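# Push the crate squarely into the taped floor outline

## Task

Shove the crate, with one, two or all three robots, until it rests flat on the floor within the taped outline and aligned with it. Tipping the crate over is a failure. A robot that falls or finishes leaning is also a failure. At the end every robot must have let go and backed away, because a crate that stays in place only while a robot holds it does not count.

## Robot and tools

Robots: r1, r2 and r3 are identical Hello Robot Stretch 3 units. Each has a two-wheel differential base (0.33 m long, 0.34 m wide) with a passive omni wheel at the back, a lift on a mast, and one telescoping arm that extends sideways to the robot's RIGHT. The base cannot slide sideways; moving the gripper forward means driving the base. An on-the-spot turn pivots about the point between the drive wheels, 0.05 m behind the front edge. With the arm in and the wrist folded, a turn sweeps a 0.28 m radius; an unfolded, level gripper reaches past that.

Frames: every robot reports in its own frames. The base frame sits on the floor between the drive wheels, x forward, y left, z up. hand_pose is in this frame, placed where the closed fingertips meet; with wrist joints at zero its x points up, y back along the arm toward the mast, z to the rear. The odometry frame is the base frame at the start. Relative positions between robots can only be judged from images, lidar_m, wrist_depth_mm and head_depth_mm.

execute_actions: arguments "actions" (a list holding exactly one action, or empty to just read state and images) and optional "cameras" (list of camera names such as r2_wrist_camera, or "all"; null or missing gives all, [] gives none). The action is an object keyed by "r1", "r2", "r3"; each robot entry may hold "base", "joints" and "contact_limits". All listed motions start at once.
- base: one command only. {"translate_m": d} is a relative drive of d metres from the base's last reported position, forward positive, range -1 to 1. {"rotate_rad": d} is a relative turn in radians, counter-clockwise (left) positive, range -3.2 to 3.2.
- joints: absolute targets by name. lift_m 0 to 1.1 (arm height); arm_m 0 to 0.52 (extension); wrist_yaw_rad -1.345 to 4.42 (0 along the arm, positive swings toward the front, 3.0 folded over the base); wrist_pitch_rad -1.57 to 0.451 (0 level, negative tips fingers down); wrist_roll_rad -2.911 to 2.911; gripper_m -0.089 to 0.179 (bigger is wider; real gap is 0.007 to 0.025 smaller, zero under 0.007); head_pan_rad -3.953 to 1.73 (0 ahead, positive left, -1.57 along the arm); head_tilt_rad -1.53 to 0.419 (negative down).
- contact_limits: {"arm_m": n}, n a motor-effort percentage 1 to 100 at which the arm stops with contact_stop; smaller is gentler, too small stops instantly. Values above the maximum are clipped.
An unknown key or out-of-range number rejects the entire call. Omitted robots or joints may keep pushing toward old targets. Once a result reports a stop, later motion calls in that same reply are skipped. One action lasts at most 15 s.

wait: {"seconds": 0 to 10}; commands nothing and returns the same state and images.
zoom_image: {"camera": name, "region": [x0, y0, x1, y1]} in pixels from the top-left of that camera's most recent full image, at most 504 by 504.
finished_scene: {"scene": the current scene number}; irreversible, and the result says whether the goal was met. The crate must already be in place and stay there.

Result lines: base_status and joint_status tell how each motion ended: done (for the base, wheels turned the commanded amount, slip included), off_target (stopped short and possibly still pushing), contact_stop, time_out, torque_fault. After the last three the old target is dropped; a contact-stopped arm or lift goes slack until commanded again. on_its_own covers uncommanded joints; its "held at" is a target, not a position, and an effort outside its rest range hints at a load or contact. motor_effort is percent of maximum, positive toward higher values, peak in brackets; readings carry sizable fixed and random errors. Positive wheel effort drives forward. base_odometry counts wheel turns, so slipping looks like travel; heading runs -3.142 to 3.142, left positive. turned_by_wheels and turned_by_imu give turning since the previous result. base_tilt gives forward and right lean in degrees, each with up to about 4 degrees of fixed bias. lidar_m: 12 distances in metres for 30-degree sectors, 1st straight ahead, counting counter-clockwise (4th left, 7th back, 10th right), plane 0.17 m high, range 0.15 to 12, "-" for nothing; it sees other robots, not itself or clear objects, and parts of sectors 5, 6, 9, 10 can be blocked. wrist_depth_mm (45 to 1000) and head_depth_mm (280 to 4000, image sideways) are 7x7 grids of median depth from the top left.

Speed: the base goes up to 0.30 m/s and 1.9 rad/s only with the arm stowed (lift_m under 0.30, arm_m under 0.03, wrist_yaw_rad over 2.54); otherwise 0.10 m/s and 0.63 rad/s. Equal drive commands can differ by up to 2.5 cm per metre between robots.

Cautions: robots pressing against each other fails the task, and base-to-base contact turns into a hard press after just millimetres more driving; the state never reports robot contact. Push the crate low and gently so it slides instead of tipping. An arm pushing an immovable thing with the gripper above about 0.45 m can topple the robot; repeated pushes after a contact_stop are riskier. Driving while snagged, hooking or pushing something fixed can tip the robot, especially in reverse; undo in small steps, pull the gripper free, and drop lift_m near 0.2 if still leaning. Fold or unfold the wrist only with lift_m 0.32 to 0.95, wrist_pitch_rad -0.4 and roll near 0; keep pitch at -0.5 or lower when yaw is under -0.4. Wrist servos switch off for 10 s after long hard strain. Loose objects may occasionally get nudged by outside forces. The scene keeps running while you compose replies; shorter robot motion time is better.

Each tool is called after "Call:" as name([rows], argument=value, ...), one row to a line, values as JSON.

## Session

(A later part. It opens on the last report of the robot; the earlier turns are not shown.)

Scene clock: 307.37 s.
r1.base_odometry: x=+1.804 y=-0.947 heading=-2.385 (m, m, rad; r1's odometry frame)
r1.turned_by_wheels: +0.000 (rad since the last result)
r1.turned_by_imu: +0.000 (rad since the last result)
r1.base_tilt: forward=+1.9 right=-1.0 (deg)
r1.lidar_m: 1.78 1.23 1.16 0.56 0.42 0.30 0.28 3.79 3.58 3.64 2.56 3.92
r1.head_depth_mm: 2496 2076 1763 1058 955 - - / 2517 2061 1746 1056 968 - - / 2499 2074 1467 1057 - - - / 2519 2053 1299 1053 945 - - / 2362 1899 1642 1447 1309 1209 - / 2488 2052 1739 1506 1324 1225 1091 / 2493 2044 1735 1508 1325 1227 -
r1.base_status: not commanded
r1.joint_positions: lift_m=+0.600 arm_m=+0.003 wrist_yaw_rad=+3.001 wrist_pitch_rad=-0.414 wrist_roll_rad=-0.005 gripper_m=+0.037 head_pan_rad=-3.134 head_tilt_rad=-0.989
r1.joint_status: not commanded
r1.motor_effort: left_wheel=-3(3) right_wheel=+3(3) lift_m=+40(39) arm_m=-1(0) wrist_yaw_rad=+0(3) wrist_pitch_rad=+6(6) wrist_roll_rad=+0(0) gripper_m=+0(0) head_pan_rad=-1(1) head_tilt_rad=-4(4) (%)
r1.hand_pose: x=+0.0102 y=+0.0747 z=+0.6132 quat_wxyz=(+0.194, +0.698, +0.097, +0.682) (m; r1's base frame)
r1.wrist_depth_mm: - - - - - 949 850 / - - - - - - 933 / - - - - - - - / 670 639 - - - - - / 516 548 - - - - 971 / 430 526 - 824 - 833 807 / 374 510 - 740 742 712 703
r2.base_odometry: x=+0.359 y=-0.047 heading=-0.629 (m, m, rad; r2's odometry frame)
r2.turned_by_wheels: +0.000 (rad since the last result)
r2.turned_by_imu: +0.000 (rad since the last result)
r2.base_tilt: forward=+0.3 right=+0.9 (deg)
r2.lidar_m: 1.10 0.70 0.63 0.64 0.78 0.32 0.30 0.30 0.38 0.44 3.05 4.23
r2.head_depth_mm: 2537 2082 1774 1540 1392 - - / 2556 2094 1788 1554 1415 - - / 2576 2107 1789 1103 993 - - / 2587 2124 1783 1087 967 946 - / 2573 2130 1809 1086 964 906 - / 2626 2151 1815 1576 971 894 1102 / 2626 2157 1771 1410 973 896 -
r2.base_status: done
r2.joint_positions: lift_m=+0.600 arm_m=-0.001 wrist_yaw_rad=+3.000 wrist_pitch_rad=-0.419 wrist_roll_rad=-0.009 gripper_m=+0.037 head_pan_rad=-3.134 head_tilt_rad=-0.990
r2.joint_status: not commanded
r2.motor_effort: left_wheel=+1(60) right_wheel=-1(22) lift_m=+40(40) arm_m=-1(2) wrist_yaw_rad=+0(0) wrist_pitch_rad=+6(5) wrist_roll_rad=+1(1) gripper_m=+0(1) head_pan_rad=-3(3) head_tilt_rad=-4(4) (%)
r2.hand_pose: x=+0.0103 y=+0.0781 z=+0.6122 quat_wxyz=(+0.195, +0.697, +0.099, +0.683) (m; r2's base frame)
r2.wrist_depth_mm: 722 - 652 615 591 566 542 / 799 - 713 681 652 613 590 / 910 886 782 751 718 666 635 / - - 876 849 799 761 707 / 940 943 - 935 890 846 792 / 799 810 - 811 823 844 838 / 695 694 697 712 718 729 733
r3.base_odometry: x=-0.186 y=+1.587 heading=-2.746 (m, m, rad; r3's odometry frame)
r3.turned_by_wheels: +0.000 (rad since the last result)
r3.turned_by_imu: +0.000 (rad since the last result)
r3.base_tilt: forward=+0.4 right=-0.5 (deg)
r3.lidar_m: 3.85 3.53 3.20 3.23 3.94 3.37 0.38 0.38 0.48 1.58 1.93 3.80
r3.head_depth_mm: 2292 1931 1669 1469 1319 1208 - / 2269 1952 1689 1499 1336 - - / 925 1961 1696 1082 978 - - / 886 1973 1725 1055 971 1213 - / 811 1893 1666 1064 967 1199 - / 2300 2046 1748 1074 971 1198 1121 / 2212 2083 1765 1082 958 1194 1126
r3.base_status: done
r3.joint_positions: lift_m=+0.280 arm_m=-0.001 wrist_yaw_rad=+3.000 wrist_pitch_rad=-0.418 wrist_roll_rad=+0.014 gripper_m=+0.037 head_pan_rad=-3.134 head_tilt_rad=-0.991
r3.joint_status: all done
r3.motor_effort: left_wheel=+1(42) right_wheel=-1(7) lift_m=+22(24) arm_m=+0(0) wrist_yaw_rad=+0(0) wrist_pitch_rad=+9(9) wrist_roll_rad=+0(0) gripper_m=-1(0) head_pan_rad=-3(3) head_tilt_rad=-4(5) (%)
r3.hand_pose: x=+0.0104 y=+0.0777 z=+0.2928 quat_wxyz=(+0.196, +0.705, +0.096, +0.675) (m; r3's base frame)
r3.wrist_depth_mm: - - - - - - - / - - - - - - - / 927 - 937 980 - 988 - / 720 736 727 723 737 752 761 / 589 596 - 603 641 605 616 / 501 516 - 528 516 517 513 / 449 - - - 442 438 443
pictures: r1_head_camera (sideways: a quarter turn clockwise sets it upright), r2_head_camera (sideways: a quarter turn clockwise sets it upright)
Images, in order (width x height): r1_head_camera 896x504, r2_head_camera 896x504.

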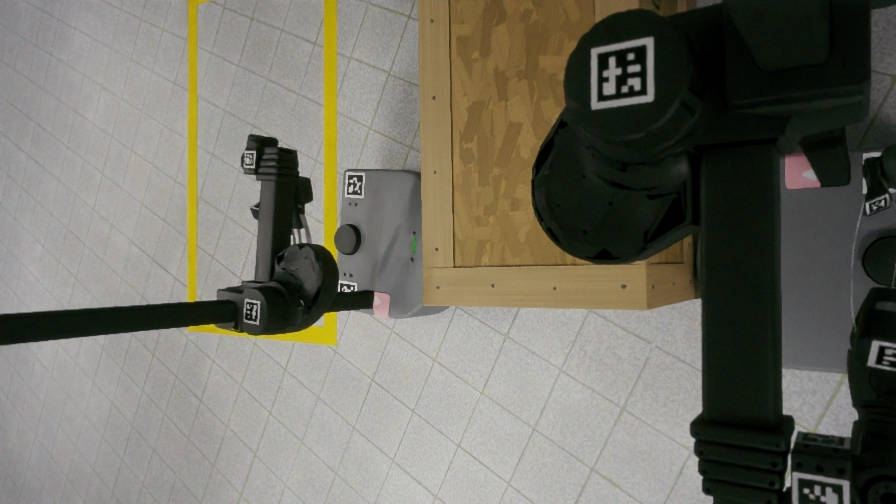

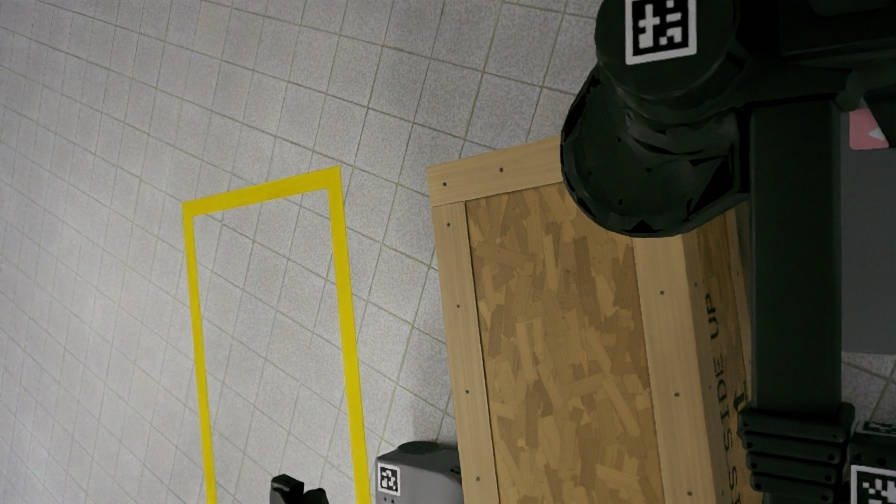

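Call:
execute_actions([
  {"r3":{"base":{"rotate_rad":1.3}},"r2":{"base":{"rotate_rad":0.127}}},
], cameras=[])

Call:
execute_actions([
  {"r3":{"base":{"translate_m":1.0},"joints":{"head_pan_rad":-3.0,"head_tilt_rad":-0.8}},"r2":{"base":{"translate_m":-0.02}}},
], cameras=[])

Call:
execute_actions([
  {"r1":{"base":{"translate_m":-0.8}},"r2":{"base":{"translate_m":-0.8}}},
], cameras=["r1_head_camera","r2_head_camera","r3_head_camera"])

Scene clock: 318.47 s.
r1.base_odometry: x=+1.804 y=-0.947 heading=-2.385 (m, m, rad; r1's odometry frame)
r1.turned_by_wheels: +0.000 (rad since the last result)
r1.turned_by_imu: +0.000 (rad since the last result)
r1.base_tilt: forward=+1.8 right=-1.0 (deg)
r1.lidar_m: 1.78 1.23 1.16 0.56 0.41 0.30 0.28 3.81 3.56 3.63 2.56 3.92
r1.head_depth_mm: 2506 2065 1750 1060 953 - - / 2516 2069 1715 1056 966 - - / 2416 1318 1108 1058 - - - / 2419 2012 1440 1054 949 - - / 2494 2050 1736 1507 1306 1207 - / 2495 2056 1735 1503 1335 1227 1096 / 2482 2050 1731 1500 1327 1223 -
r1.base_status: not commanded
r1.joint_positions: lift_m=+0.600 arm_m=+0.003 wrist_yaw_rad=+3.001 wrist_pitch_rad=-0.414 wrist_roll_rad=-0.005 gripper_m=+0.037 head_pan_rad=-3.134 head_tilt_rad=-0.989
r1.joint_status: not commanded
r1.motor_effort: left_wheel=-3(3) right_wheel=+4(3) lift_m=+40(40) arm_m=+0(0) wrist_yaw_rad=-3(2) wrist_pitch_rad=+6(6) wrist_roll_rad=+0(0) gripper_m=+0(0) head_pan_rad=-1(1) head_tilt_rad=-4(5) (%)
r1.hand_pose: x=+0.0102 y=+0.0747 z=+0.6132 quat_wxyz=(+0.194, +0.698, +0.097, +0.682) (m; r1's base frame)
r1.wrist_depth_mm: - - - - - 923 876 / - - - - - - 923 / - - - - - - - / 668 645 - - - - - / 526 553 - - - - 966 / 431 525 - 816 - 805 819 / 376 502 - 745 738 708 694
r2.base_odometry: x=+0.359 y=-0.047 heading=-0.502 (m, m, rad; r2's odometry frame)
r2.turned_by_wheels: +0.127 (rad since the last result)
r2.turned_by_imu: +0.125 (rad since the last result)
r2.base_tilt: forward=+0.2 right=+0.9 (deg)
r2.lidar_m: 0.94 0.67 0.63 0.65 0.86 0.31 0.30 0.31 0.43 0.44 3.02 3.00
r2.head_depth_mm: 2527 2082 1781 1543 1393 - - / 2529 2091 1780 1544 1009 - - / 2573 2102 1795 1086 994 - - / 2577 2133 1797 1091 968 958 - / 2587 2134 1810 1089 969 934 - / 2619 2135 1589 1100 972 910 1103 / 2638 2111 1178 1104 977 969 -
r2.base_status: done
r2.joint_positions: lift_m=+0.600 arm_m=-0.001 wrist_yaw_rad=+3.000 wrist_pitch_rad=-0.419 wrist_roll_rad=-0.009 gripper_m=+0.037 head_pan_rad=-3.134 head_tilt_rad=-0.990
r2.joint_status: not commanded
r2.motor_effort: left_wheel=-1(5) right_wheel=+3(7) lift_m=+39(40) arm_m=-2(2) wrist_yaw_rad=+0(0) wrist_pitch_rad=+5(6) wrist_roll_rad=+1(1) gripper_m=+0(0) head_pan_rad=-3(4) head_tilt_rad=-4(5) (%)
r2.hand_pose: x=+0.0103 y=+0.0781 z=+0.6122 quat_wxyz=(+0.195, +0.697, +0.099, +0.683) (m; r2's base frame)
r2.wrist_depth_mm: 847 - 692 637 593 556 514 / 961 - 761 701 640 586 553 / - - 865 780 700 644 594 / - - 957 883 785 704 650 / 934 925 - 952 856 792 722 / 793 805 - 825 829 828 790 / 392 702 717 712 717 723 716
r3.base_odometry: x=-0.186 y=+1.587 heading=-1.447 (m, m, rad; r3's odometry frame)
r3.turned_by_wheels: +1.300 (rad since the last result)
r3.turned_by_imu: +1.277 (rad since the last result)
r3.base_tilt: forward=+0.4 right=-0.6 (deg)
r3.lidar_m: 3.19 3.40 3.34 0.38 0.38 0.41 0.62 1.67 2.41 3.83 4.09 3.25
r3.head_depth_mm: 1473 1718 1162 1033 951 1089 - / 1493 1747 1699 1076 1242 - - / 1495 1768 1708 1413 1331 - - / 1496 1777 1707 1508 1341 1234 - / 1513 1795 1745 1523 1351 1219 - / 1535 1809 1762 1534 1368 1230 1121 / 1539 1830 1766 1546 1370 1233 1119
r3.base_status: done
r3.joint_positions: lift_m=+0.280 arm_m=-0.001 wrist_yaw_rad=+3.000 wrist_pitch_rad=-0.418 wrist_roll_rad=+0.014 gripper_m=+0.037 head_pan_rad=-3.134 head_tilt_rad=-0.991
r3.joint_status: not commanded
r3.motor_effort: left_wheel=-2(9) right_wheel=+3(12) lift_m=+22(22) arm_m=-1(0) wrist_yaw_rad=+0(0) wrist_pitch_rad=+9(9) wrist_roll_rad=+0(0) gripper_m=+1(0) head_pan_rad=-3(4) head_tilt_rad=-4(4) (%)
r3.hand_pose: x=+0.0104 y=+0.0777 z=+0.2928 quat_wxyz=(+0.196, +0.705, +0.096, +0.675) (m; r3's base frame)
r3.wrist_depth_mm: 306 - 386 - - - - / 328 - 414 - - - - / 343 - 469 983 968 971 - / 368 405 503 737 744 771 744 / 400 448 - 601 637 599 616 / 439 485 - 526 511 516 521 / 439 - - - 436 446 446
pictures: none
No camera images: the call's "cameras" was empty. Leave "cameras" out to get every camera's image.

Scene clock: 323.57 s.
r1.base_odometry: x=+1.804 y=-0.947 heading=-2.385 (m, m, rad; r1's odometry frame)
r1.turned_by_wheels: +0.000 (rad since the last result)
r1.turned_by_imu: +0.000 (rad since the last result)
r1.base_tilt: forward=+1.9 right=-1.0 (deg)
r1.lidar_m: 1.78 1.23 1.16 0.56 0.42 0.30 0.28 1.51 3.57 3.63 2.56 3.93
r1.head_depth_mm: 2523 2064 1749 1057 951 - - / 2506 2061 1749 1056 966 - - / 2497 2050 1743 1052 - - - / 2529 2064 1742 1053 947 - - / 2504 2045 1742 1510 1304 1211 - / 2512 2040 1740 1503 1331 1230 1092 / 2493 2043 1691 1508 1332 1225 -
r1.base_status: not commanded
r1.joint_positions: lift_m=+0.600 arm_m=+0.003 wrist_yaw_rad=+3.001 wrist_pitch_rad=-0.414 wrist_roll_rad=-0.005 gripper_m=+0.037 head_pan_rad=-3.134 head_tilt_rad=-0.989
r1.joint_status: not commanded
r1.motor_effort: left_wheel=-3(2) right_wheel=+3(3) lift_m=+39(40) arm_m=-1(0) wrist_yaw_rad=-1(1) wrist_pitch_rad=+6(6) wrist_roll_rad=+0(0) gripper_m=+0(0) head_pan_rad=-2(2) head_tilt_rad=-4(4) (%)
r1.hand_pose: x=+0.0102 y=+0.0747 z=+0.6132 quat_wxyz=(+0.194, +0.698, +0.097, +0.682) (m; r1's base frame)
r1.wrist_depth_mm: - - 627 - - 923 863 / - - - - - - 932 / - - - - - - - / 670 642 - - - - - / 520 564 - - - - 962 / 436 527 - 827 - 817 808 / 371 501 - 733 723 711 706
r2.base_odometry: x=+0.342 y=-0.038 heading=-0.502 (m, m, rad; r2's odometry frame)
r2.turned_by_wheels: +0.000 (rad since the last result)
r2.turned_by_imu: -0.001 (rad since the last result)
r2.base_tilt: forward=+0.2 right=+0.9 (deg)
r2.lidar_m: 0.95 0.67 0.64 0.66 0.87 0.29 0.28 0.29 0.40 0.44 3.06 3.05
r2.head_depth_mm: 2526 2089 1791 1540 1396 - - / 2556 2096 1788 1554 1006 - - / 2574 2120 1785 1084 994 - - / 2563 2104 1801 1091 964 902 - / 2610 2119 1810 1092 971 900 - / 2625 2148 1828 1579 971 893 1096 / 2636 2149 1822 1584 971 908 -
r2.base_status: translate_m off_target (by the wheels' count: -0.0196 of -0.0200)
r2.joint_positions: lift_m=+0.600 arm_m=-0.001 wrist_yaw_rad=+3.000 wrist_pitch_rad=-0.419 wrist_roll_rad=-0.009 gripper_m=+0.037 head_pan_rad=-3.134 head_tilt_rad=-0.990
r2.joint_status: not commanded
r2.on_its_own: left_wheel is at rest, and its effort (-55) is outside its rest range (-18 to +18); right_wheel is at rest, and its effort (-44) is outside its rest range (-18 to +18)
r2.motor_effort: left_wheel=-55(68) right_wheel=-44(60) lift_m=+40(40) arm_m=-2(1) wrist_yaw_rad=+0(1) wrist_pitch_rad=+5(6) wrist_roll_rad=+1(1) gripper_m=+1(1) head_pan_rad=-3(4) head_tilt_rad=-3(4) (%)
r2.hand_pose: x=+0.0103 y=+0.0781 z=+0.6122 quat_wxyz=(+0.195, +0.697, +0.099, +0.683) (m; r2's base frame)
r2.wrist_depth_mm: 865 - 712 643 591 557 515 / - - 777 717 644 601 561 / - - 872 788 714 653 607 / - - 963 899 798 726 657 / 924 935 - 963 859 806 729 / 799 801 - 806 827 832 794 / 355 693 712 700 715 725 729
r3.base_odometry: x=-0.062 y=+0.595 heading=-1.447 (m, m, rad; r3's odometry frame)
r3.turned_by_wheels: +0.000 (rad since the last result)
r3.turned_by_imu: -0.003 (rad since the last result)
r3.base_tilt: forward=+0.4 right=-0.6 (deg)
r3.lidar_m: 2.21 2.34 3.40 3.26 3.43 1.09 1.25 2.72 3.95 3.89 2.93 2.24
r3.head_depth_mm: 2204 2318 1583 1634 1450 1269 1143 / 2227 2424 1918 1742 1467 1280 1176 / 2295 2552 2131 1747 1486 1286 1154 / 2343 2563 2163 1753 1494 1296 1146 / 2358 2629 2194 1771 1503 1305 1147 / 2418 2683 2209 1802 1518 1312 1160 / 2453 2758 2221 1816 1530 1323 1169
r3.base_status: done
r3.joint_positions: lift_m=+0.280 arm_m=-0.001 wrist_yaw_rad=+3.000 wrist_pitch_rad=-0.418 wrist_roll_rad=+0.014 gripper_m=+0.037 head_pan_rad=-3.007 head_tilt_rad=-0.803
r3.joint_status: all done
r3.motor_effort: left_wheel=-1(8) right_wheel=+2(12) lift_m=+22(22) arm_m=-1(0) wrist_yaw_rad=-1(0) wrist_pitch_rad=+9(9) wrist_roll_rad=+0(0) gripper_m=+1(0) head_pan_rad=+4(22) head_tilt_rad=+2(16) (%)
r3.hand_pose: x=+0.0104 y=+0.0777 z=+0.2928 quat_wxyz=(+0.196, +0.705, +0.096, +0.675) (m; r3's base frame)
r3.wrist_depth_mm: - - - - - - - / - - - - - - - / 947 - 947 950 952 993 987 / 732 730 731 727 771 748 753 / 594 588 - 599 632 606 608 / 496 526 - 525 508 510 515 / 440 - - - 447 441 444
pictures: none
No camera images: the call's "cameras" was empty. Leave "cameras" out to get every camera's image.

Scene clock: 332.60 s.
r1.base_odometry: x=+2.385 y=-0.397 heading=-2.384 (m, m, rad; r1's odometry frame)
r1.turned_by_wheels: +0.000 (rad since the last result)
r1.turned_by_imu: +0.003 (rad since the last result)
r1.base_tilt: forward=+1.9 right=-1.0 (deg)
r1.lidar_m: 2.31 1.60 1.51 0.53 0.40 0.29 0.28 0.29 0.96 3.31 4.30 3.12
r1.head_depth_mm: 2531 2077 1749 1059 954 - - / 2522 2063 1743 1059 967 - - / 2504 2064 1748 1054 - - - / 2499 2061 1735 1054 949 - - / 2501 2046 1733 1482 961 1028 - / 2511 2047 1738 1507 1324 1224 1089 / 2496 2041 1728 1501 1322 1219 -
r1.base_status: done
r1.joint_positions: lift_m=+0.600 arm_m=+0.003 wrist_yaw_rad=+3.001 wrist_pitch_rad=-0.414 wrist_roll_rad=-0.005 gripper_m=+0.037 head_pan_rad=-3.134 head_tilt_rad=-0.989
r1.joint_status: not commanded
r1.on_its_own: right_wheel is at rest, and its effort (-19) is outside its rest range (-18 to +18)
r1.motor_effort: left_wheel=-6(30) right_wheel=-19(34) lift_m=+40(40) arm_m=+0(0) wrist_yaw_rad=-2(1) wrist_pitch_rad=+6(6) wrist_roll_rad=+0(0) gripper_m=+0(1) head_pan_rad=-1(2) head_tilt_rad=-4(4) (%)
r1.hand_pose: x=+0.0103 y=+0.0747 z=+0.6132 quat_wxyz=(+0.194, +0.698, +0.097, +0.682) (m; r1's base frame)
r1.wrist_depth_mm: - - 632 - - - - / - - - - - - - / - - - - - - - / 673 643 - - - - - / 519 551 - - - - 965 / 434 500 - 815 - 836 806 / 368 481 - 720 729 710 718
r2.base_odometry: x=-0.359 y=+0.347 heading=-0.503 (m, m, rad; r2's odometry frame)
r2.turned_by_wheels: +0.000 (rad since the last result)
r2.turned_by_imu: +0.014 (rad since the last result)
r2.base_tilt: forward=+0.2 right=+0.9 (deg)
r2.lidar_m: 1.48 1.06 1.01 1.04 1.39 0.29 0.28 0.29 0.41 0.41 3.52 4.52
r2.head_depth_mm: 2564 2091 1788 1548 1393 - - / 2573 2093 1782 1525 992 - - / 2548 2102 1797 1089 993 - - / 2572 2142 1805 1092 965 905 - / 2593 2123 1818 1097 970 905 - / 2623 2139 1815 1094 966 908 1100 / 2640 2150 1822 1102 974 917 -
r2.base_status: translate_m off_target (by the wheels' count: -0.7997 of -0.8000)
r2.joint_positions: lift_m=+0.600 arm_m=-0.001 wrist_yaw_rad=+3.000 wrist_pitch_rad=-0.418 wrist_roll_rad=-0.009 gripper_m=+0.037 head_pan_rad=-3.134 head_tilt_rad=-0.990
r2.joint_status: not commanded
r2.on_its_own: left_wheel is at rest, and its effort (-54) is outside its rest range (-18 to +18); right_wheel is at rest, and its effort (-42) is outside its rest range (-18 to +18)
r2.motor_effort: left_wheel=-54(80) right_wheel=-42(57) lift_m=+40(40) arm_m=-1(2) wrist_yaw_rad=+0(0) wrist_pitch_rad=+6(6) wrist_roll_rad=+1(1) gripper_m=+0(1) head_pan_rad=-4(4) head_tilt_rad=-3(4) (%)
r2.hand_pose: x=+0.0103 y=+0.0781 z=+0.6123 quat_wxyz=(+0.195, +0.697, +0.099, +0.683) (m; r2's base frame)
r2.wrist_depth_mm: - - - - 916 843 779 / - - - - - 912 824 / - - - - - - 923 / - - - - - - - / 942 954 - 975 986 985 - / 798 792 - 820 816 834 844 / 350 692 705 712 718 729 725
r3.base_odometry: x=-0.062 y=+0.595 heading=-1.447 (m, m, rad; r3's odometry frame)
r3.turned_by_wheels: +0.000 (rad since the last result)
r3.turned_by_imu: -0.001 (rad since the last result)
r3.base_tilt: forward=+0.4 right=-0.6 (deg)
r3.lidar_m: 2.20 2.34 3.40 3.25 3.45 1.05 0.77 0.76 3.93 3.90 2.93 2.23
r3.head_depth_mm: 1026 1002 1971 1543 1372 1270 1136 / 2167 989 2050 1473 1381 1274 1167 / 1378 2501 1828 1228 1385 1279 1145 / 2285 2553 1517 1244 1318 1291 1145 / 2360 2609 1542 1251 1353 1299 1147 / 2427 2679 2078 1798 1515 1315 1158 / 2481 2733 2230 1823 1524 1335 1162
r3.base_status: not commanded
r3.joint_positions: lift_m=+0.280 arm_m=-0.001 wrist_yaw_rad=+3.000 wrist_pitch_rad=-0.418 wrist_roll_rad=+0.014 gripper_m=+0.037 head_pan_rad=-3.007 head_tilt_rad=-0.803
r3.joint_status: not commanded
r3.motor_effort: left_wheel=-2(1) right_wheel=+2(2) lift_m=+23(22) arm_m=+0(0) wrist_yaw_rad=+0(0) wrist_pitch_rad=+9(9) wrist_roll_rad=+0(0) gripper_m=+0(1) head_pan_rad=+3(4) head_tilt_rad=+2(0) (%)
r3.hand_pose: x=+0.0104 y=+0.0777 z=+0.2928 quat_wxyz=(+0.196, +0.705, +0.096, +0.675) (m; r3's base frame)
r3.wrist_depth_mm: - - - - - - - / - - - - - - - / 911 - 969 960 973 978 971 / 721 728 731 751 748 759 760 / 584 594 - 610 635 619 609 / 505 516 - 524 513 510 523 / 445 - - - 435 439 441
pictures: r1_head_camera (sideways: a quarter turn clockwise sets it upright), r2_head_camera (sideways: a quarter turn clockwise sets it upright), r3_head_camera (sideways: a quarter turn clockwise sets it upright)
Images, in order (width x height): r1_head_camera 896x504, r2_head_camera 896x504, r3_head_camera 896x504.

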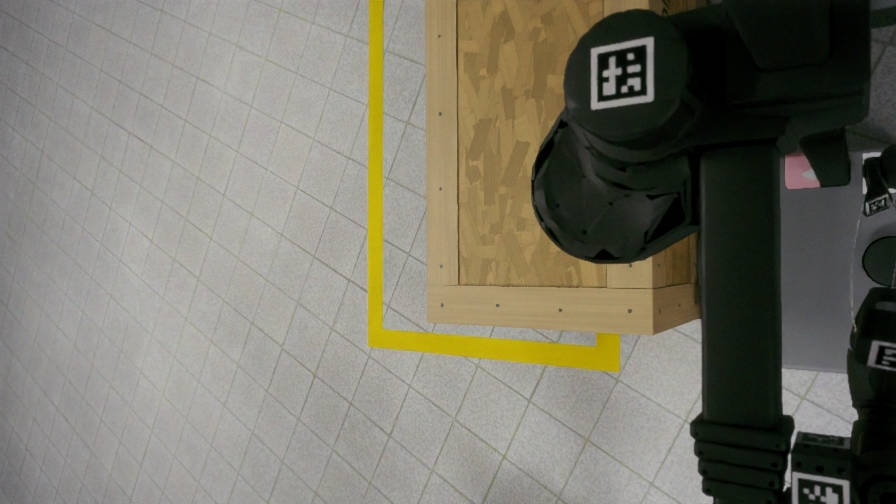

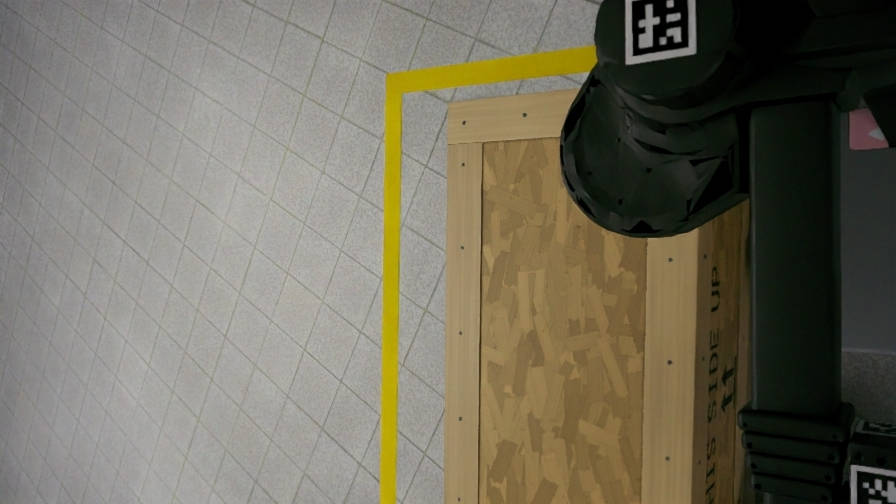

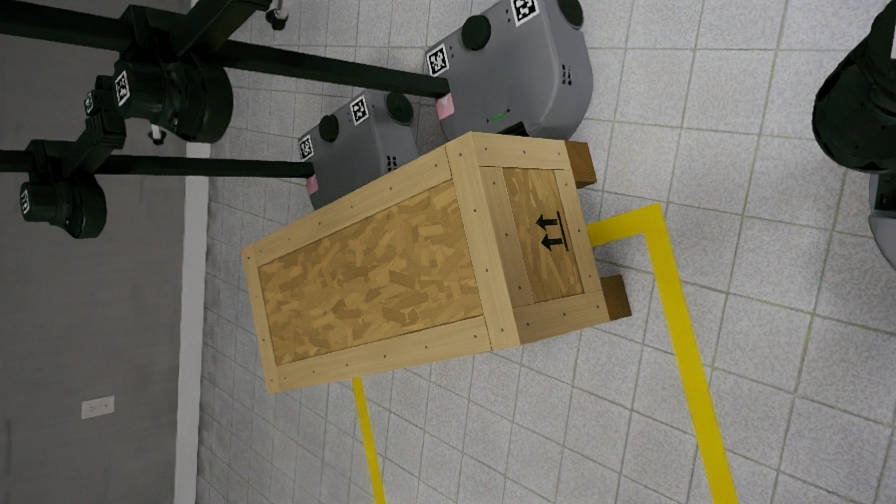

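Call:
execute_actions([
  {"r1":{"base":{"translate_m":-0.33}},"r2":{"base":{"translate_m":-0.33}},"r3":{"joints":{"head_pan_rad":-2.75,"head_tilt_rad":-0.9}}},
], cameras=["r3_head_camera"])

Call:
execute_actions([
  {"r1":{"base":{"translate_m":0.5},"joints":{"head_tilt_rad":-0.9}},"r2":{"base":{"translate_m":0.5},"joints":{"head_tilt_rad":-0.9}},"r3":{"base":{"translate_m":0.2}}},
], cameras=["r1_head_camera","r2_head_camera","r3_head_camera","r1_nav_camera"])

Scene clock: 345.27 s.
r1.base_odometry: x=+2.625 y=-0.170 heading=-2.384 (m, m, rad; r1's odometry frame)
r1.turned_by_wheels: +0.000 (rad since the last result)
r1.turned_by_imu: +0.001 (rad since the last result)
r1.base_tilt: forward=+1.9 right=-1.0 (deg)
r1.lidar_m: 2.52 1.75 1.65 0.51 0.40 0.29 0.28 0.29 0.88 0.85 4.13 3.37
r1.head_depth_mm: 2527 2065 1759 1060 951 - - / 2519 2063 1744 1056 967 - - / 2510 2057 1740 1056 - - - / 2514 2056 1745 1058 949 - - / 2501 2052 1735 1455 947 1027 - / 2501 2060 1741 1500 1332 1232 1091 / 2493 2041 1723 1505 1330 1219 -
r1.base_status: done
r1.joint_positions: lift_m=+0.600 arm_m=+0.003 wrist_yaw_rad=+3.001 wrist_pitch_rad=-0.414 wrist_roll_rad=-0.005 gripper_m=+0.037 head_pan_rad=-3.134 head_tilt_rad=-0.989
r1.joint_status: not commanded
r1.on_its_own: right_wheel is at rest, and its effort (-19) is outside its rest range (-18 to +18)
r1.motor_effort: left_wheel=-6(23) right_wheel=-19(27) lift_m=+39(40) arm_m=+0(0) wrist_yaw_rad=-1(1) wrist_pitch_rad=+6(6) wrist_roll_rad=+0(0) gripper_m=+0(0) head_pan_rad=-2(2) head_tilt_rad=-4(4) (%)
r1.hand_pose: x=+0.0103 y=+0.0747 z=+0.6132 quat_wxyz=(+0.194, +0.698, +0.097, +0.682) (m; r1's base frame)
r1.wrist_depth_mm: - - 606 - - - - / - - - - - - - / - - - - - - - / 677 648 - - - - - / 525 546 - - - - 973 / 434 496 - 815 - 817 814 / 368 483 - 720 732 717 718
r2.base_odometry: x=-0.648 y=+0.506 heading=-0.503 (m, m, rad; r2's odometry frame)
r2.turned_by_wheels: +0.000 (rad since the last result)
r2.turned_by_imu: -0.004 (rad since the last result)
r2.base_tilt: forward=+0.3 right=+0.9 (deg)
r2.lidar_m: 1.71 1.22 1.17 1.20 1.60 0.29 0.28 0.29 0.41 0.40 3.75 3.75
r2.head_depth_mm: 2558 2091 1775 1555 1395 - - / 2529 2115 1782 1529 993 - - / 2577 2105 1795 1084 992 - - / 2589 2120 1793 1089 965 903 - / 2617 2127 1811 1094 966 901 - / 2620 2133 1814 1100 970 907 1098 / 2637 2142 1808 1101 973 912 -
r2.base_status: translate_m off_target (by the wheels' count: -0.3297 of -0.3300)
r2.joint_positions: lift_m=+0.600 arm_m=-0.001 wrist_yaw_rad=+3.000 wrist_pitch_rad=-0.418 wrist_roll_rad=-0.009 gripper_m=+0.037 head_pan_rad=-3.134 head_tilt_rad=-0.990
r2.joint_status: not commanded
r2.on_its_own: left_wheel is at rest, and its effort (-54) is outside its rest range (-18 to +18); right_wheel is at rest, and its effort (-42) is outside its rest range (-18 to +18)
r2.motor_effort: left_wheel=-54(69) right_wheel=-42(57) lift_m=+40(40) arm_m=-2(1) wrist_yaw_rad=+1(0) wrist_pitch_rad=+5(5) wrist_roll_rad=+1(1) gripper_m=-1(0) head_pan_rad=-3(3) head_tilt_rad=-5(4) (%)
r2.hand_pose: x=+0.0103 y=+0.0781 z=+0.6123 quat_wxyz=(+0.195, +0.697, +0.099, +0.683) (m; r2's base frame)
r2.wrist_depth_mm: - - - - - 969 911 / - - - - - - 964 / - - - - - - - / - - - - - - - / 933 947 - 953 986 981 - / 796 810 - 824 831 829 836 / 353 696 704 713 718 720 732
r3.base_odometry: x=-0.062 y=+0.595 heading=-1.447 (m, m, rad; r3's odometry frame)
r3.turned_by_wheels: +0.000 (rad since the last result)
r3.turned_by_imu: -0.001 (rad since the last result)
r3.base_tilt: forward=+0.4 right=-0.6 (deg)
r3.lidar_m: 2.20 2.33 3.38 3.25 3.42 2.62 0.89 0.75 0.82 3.91 2.94 2.24
r3.head_depth_mm: 917 849 1773 1554 1363 1223 - / 1104 909 1650 1402 1323 1234 - / 2452 2120 1702 1414 1366 1238 - / 2610 1638 1345 1196 1389 1247 1157 / 2727 1669 1366 1200 1375 1261 1153 / 2839 2412 1493 1222 1409 1267 1133 / 2955 2458 1988 1666 1453 1280 1140
r3.base_status: not commanded
r3.joint_positions: lift_m=+0.280 arm_m=-0.001 wrist_yaw_rad=+3.000 wrist_pitch_rad=-0.418 wrist_roll_rad=+0.014 gripper_m=+0.037 head_pan_rad=-2.757 head_tilt_rad=-0.888
r3.joint_status: all done
r3.motor_effort: left_wheel=-1(1) right_wheel=+2(3) lift_m=+23(22) arm_m=+0(0) wrist_yaw_rad=-1(1) wrist_pitch_rad=+9(9) wrist_roll_rad=+0(0) gripper_m=+0(0) head_pan_rad=+4(28) head_tilt_rad=-4(15) (%)
r3.hand_pose: x=+0.0104 y=+0.0777 z=+0.2928 quat_wxyz=(+0.196, +0.705, +0.096, +0.675) (m; r3's base frame)
r3.wrist_depth_mm: - - - - - - - / - - - - - - - / 941 - 970 976 960 - 970 / 725 742 744 758 738 753 774 / 587 592 - 607 631 609 605 / 500 513 - 524 512 513 518 / 448 - - - 444 453 443
pictures: r3_head_camera (sideways: a quarter turn clockwise sets it upright)
Images, in order (width x height): r3_head_camera 896x504.

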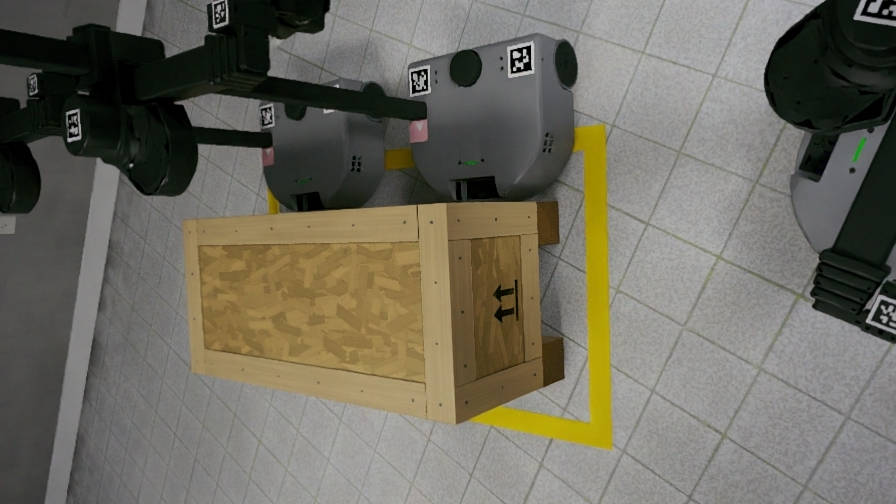

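Scene clock: 351.53 s.
r1.base_odometry: x=+2.261 y=-0.514 heading=-2.384 (m, m, rad; r1's odometry frame)
r1.turned_by_wheels: +0.000 (rad since the last result)
r1.turned_by_imu: -0.001 (rad since the last result)
r1.base_tilt: forward=+1.9 right=-1.0 (deg)
r1.lidar_m: 2.19 1.52 1.43 0.53 1.90 0.80 0.77 3.49 1.24 3.38 4.41 2.99
r1.head_depth_mm: 3097 2369 1356 1216 1392 - - / 3106 2383 1349 1211 1393 - - / 3088 2355 1340 1213 1383 - - / 3106 2366 1340 1215 1388 1202 - / 3090 2357 1876 1537 1391 1220 - / 3090 2359 1900 1612 1390 1220 - / 3062 2356 1896 1607 1381 1220 -
r1.base_status: done
r1.joint_positions: lift_m=+0.600 arm_m=+0.003 wrist_yaw_rad=+3.001 wrist_pitch_rad=-0.414 wrist_roll_rad=-0.005 gripper_m=+0.037 head_pan_rad=-3.134 head_tilt_rad=-0.902
r1.joint_status: all done
r1.motor_effort: left_wheel=-1(6) right_wheel=+1(13) lift_m=+40(40) arm_m=+0(0) wrist_yaw_rad=+0(2) wrist_pitch_rad=+6(6) wrist_roll_rad=+0(0) gripper_m=+0(0) head_pan_rad=-1(2) head_tilt_rad=+0(7) (%)
r1.hand_pose: x=+0.0103 y=+0.0747 z=+0.6132 quat_wxyz=(+0.194, +0.698, +0.097, +0.682) (m; r1's base frame)
r1.wrist_depth_mm: - - - - - - - / - - - - - - - / - - - - - - - / - - - - - - - / - - - - - - 933 / 877 866 - 830 - 838 830 / 787 775 - 730 733 718 699
r2.base_odometry: x=-0.210 y=+0.265 heading=-0.503 (m, m, rad; r2's odometry frame)
r2.turned_by_wheels: +0.000 (rad since the last result)
r2.turned_by_imu: +0.003 (rad since the last result)
r2.base_tilt: forward=+0.2 right=+0.9 (deg)
r2.lidar_m: 1.35 0.97 0.93 0.96 1.28 3.31 0.78 0.82 1.75 0.42 3.42 4.10
r2.head_depth_mm: 3113 2413 1970 1652 1429 - - / 3113 2434 1980 1596 1426 - - / 3172 2425 1382 1220 1390 - - / 3149 2441 1389 1224 1402 1284 1176 / 3185 2451 1388 1232 1403 1284 1179 / 3241 2466 1400 1240 1406 1283 1190 / 3253 2497 1407 1244 1411 1289 1186
r2.base_status: done
r2.joint_positions: lift_m=+0.600 arm_m=-0.001 wrist_yaw_rad=+3.000 wrist_pitch_rad=-0.418 wrist_roll_rad=-0.009 gripper_m=+0.037 head_pan_rad=-3.134 head_tilt_rad=-0.902
r2.joint_status: all done
r2.motor_effort: left_wheel=+1(45) right_wheel=+0(38) lift_m=+40(39) arm_m=-2(1) wrist_yaw_rad=+0(0) wrist_pitch_rad=+5(5) wrist_roll_rad=+1(1) gripper_m=+1(0) head_pan_rad=-4(4) head_tilt_rad=+1(9) (%)
r2.hand_pose: x=+0.0103 y=+0.0781 z=+0.6123 quat_wxyz=(+0.195, +0.697, +0.099, +0.683) (m; r2's base frame)
r2.wrist_depth_mm: - - - 909 838 772 724 / - - - - 929 847 783 / - - - - - 915 843 / - - - - - - 933 / 948 950 - 984 974 981 947 / 816 793 - 816 817 832 845 / 700 697 712 720 712 730 727
r3.base_odometry: x=-0.037 y=+0.396 heading=-1.447 (m, m, rad; r3's odometry frame)
r3.turned_by_wheels: +0.000 (rad since the last result)
r3.turned_by_imu: -0.002 (rad since the last result)
r3.base_tilt: forward=+0.4 right=-0.6 (deg)
r3.lidar_m: 2.00 2.13 3.06 3.28 3.69 1.34 1.41 0.94 4.00 3.90 2.67 2.04
r3.head_depth_mm: 2457 2252 1850 1591 1383 1224 - / 2592 2292 1883 1594 1398 1231 - / 2645 2168 1419 1517 1400 1246 - / 2785 1650 1343 1428 1420 1244 1157 / 2882 1715 1360 1435 1424 1256 1146 / 2988 2402 1967 1660 1433 1266 1131 / 3105 2436 1994 1674 1447 1278 1139
r3.base_status: done
r3.joint_positions: lift_m=+0.280 arm_m=-0.001 wrist_yaw_rad=+3.000 wrist_pitch_rad=-0.418 wrist_roll_rad=+0.014 gripper_m=+0.037 head_pan_rad=-2.757 head_tilt_rad=-0.889
r3.joint_status: not commanded
r3.motor_effort: left_wheel=-1(8) right_wheel=+2(12) lift_m=+22(23) arm_m=+0(0) wrist_yaw_rad=+0(1) wrist_pitch_rad=+9(9) wrist_roll_rad=+0(0) gripper_m=+1(0) head_pan_rad=+3(4) head_tilt_rad=-5(4) (%)
r3.hand_pose: x=+0.0104 y=+0.0777 z=+0.2928 quat_wxyz=(+0.196, +0.705, +0.096, +0.675) (m; r3's base frame)
r3.wrist_depth_mm: - - - - - - - / - - - - - - - / 924 - 974 992 978 995 - / 720 733 745 737 730 755 752 / 589 595 - 622 632 614 610 / 502 522 - 531 511 527 514 / 446 - - - 441 444 451
pictures: r1_head_camera (sideways: a quarter turn clockwise sets it upright), r1_nav_camera (sideways: a quarter turn counterclockwise sets it upright), r2_head_camera (sideways: a quarter turn clockwise sets it upright), r3_head_camera (sideways: a quarter turn clockwise sets it upright)
Images, in order (width x height): r1_head_camera 896x504, r1_nav_camera 672x504, r2_head_camera 896x504, r3_head_camera 896x504.

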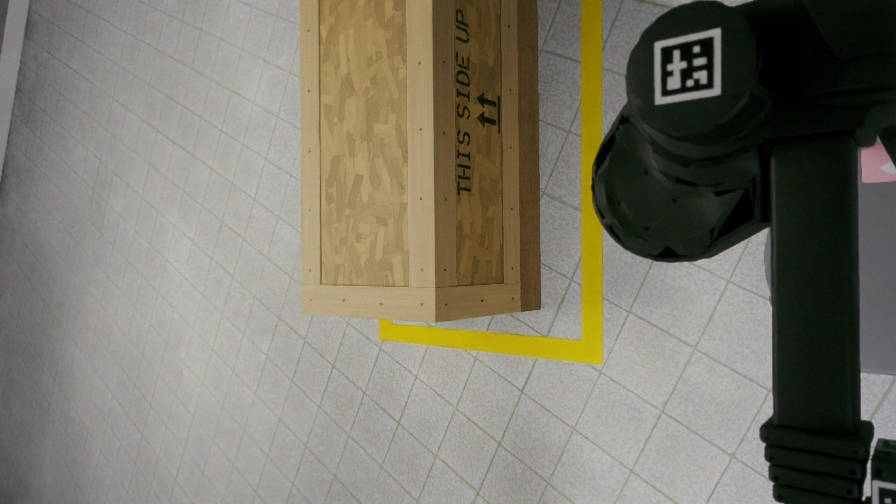

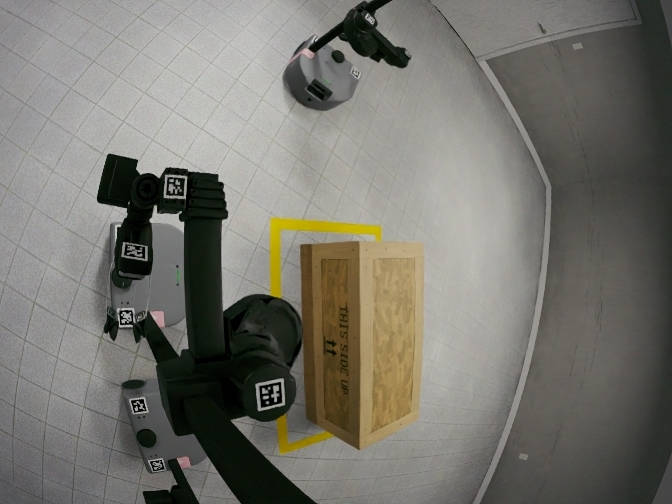

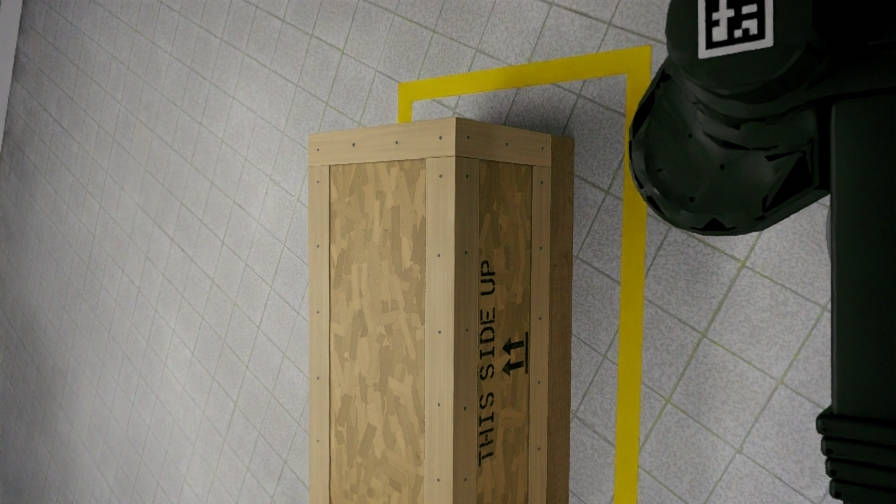

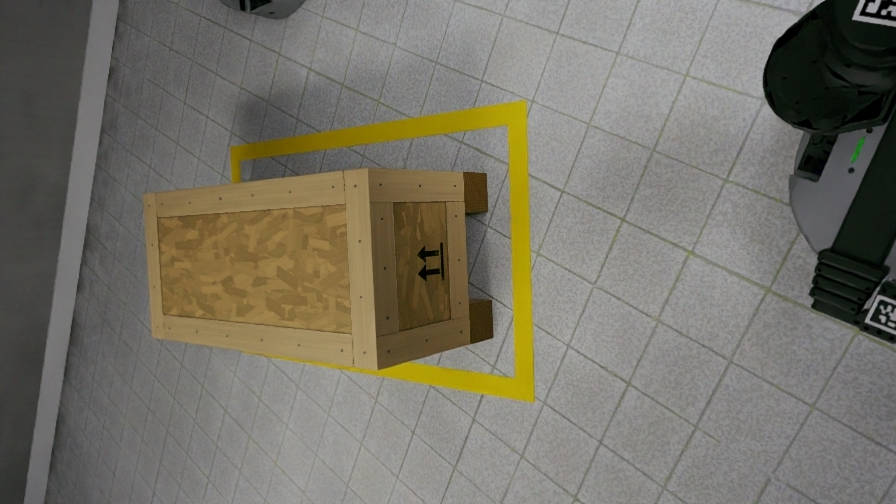

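Call:
finished_scene(scene=2)

The scene is finished: the task was done.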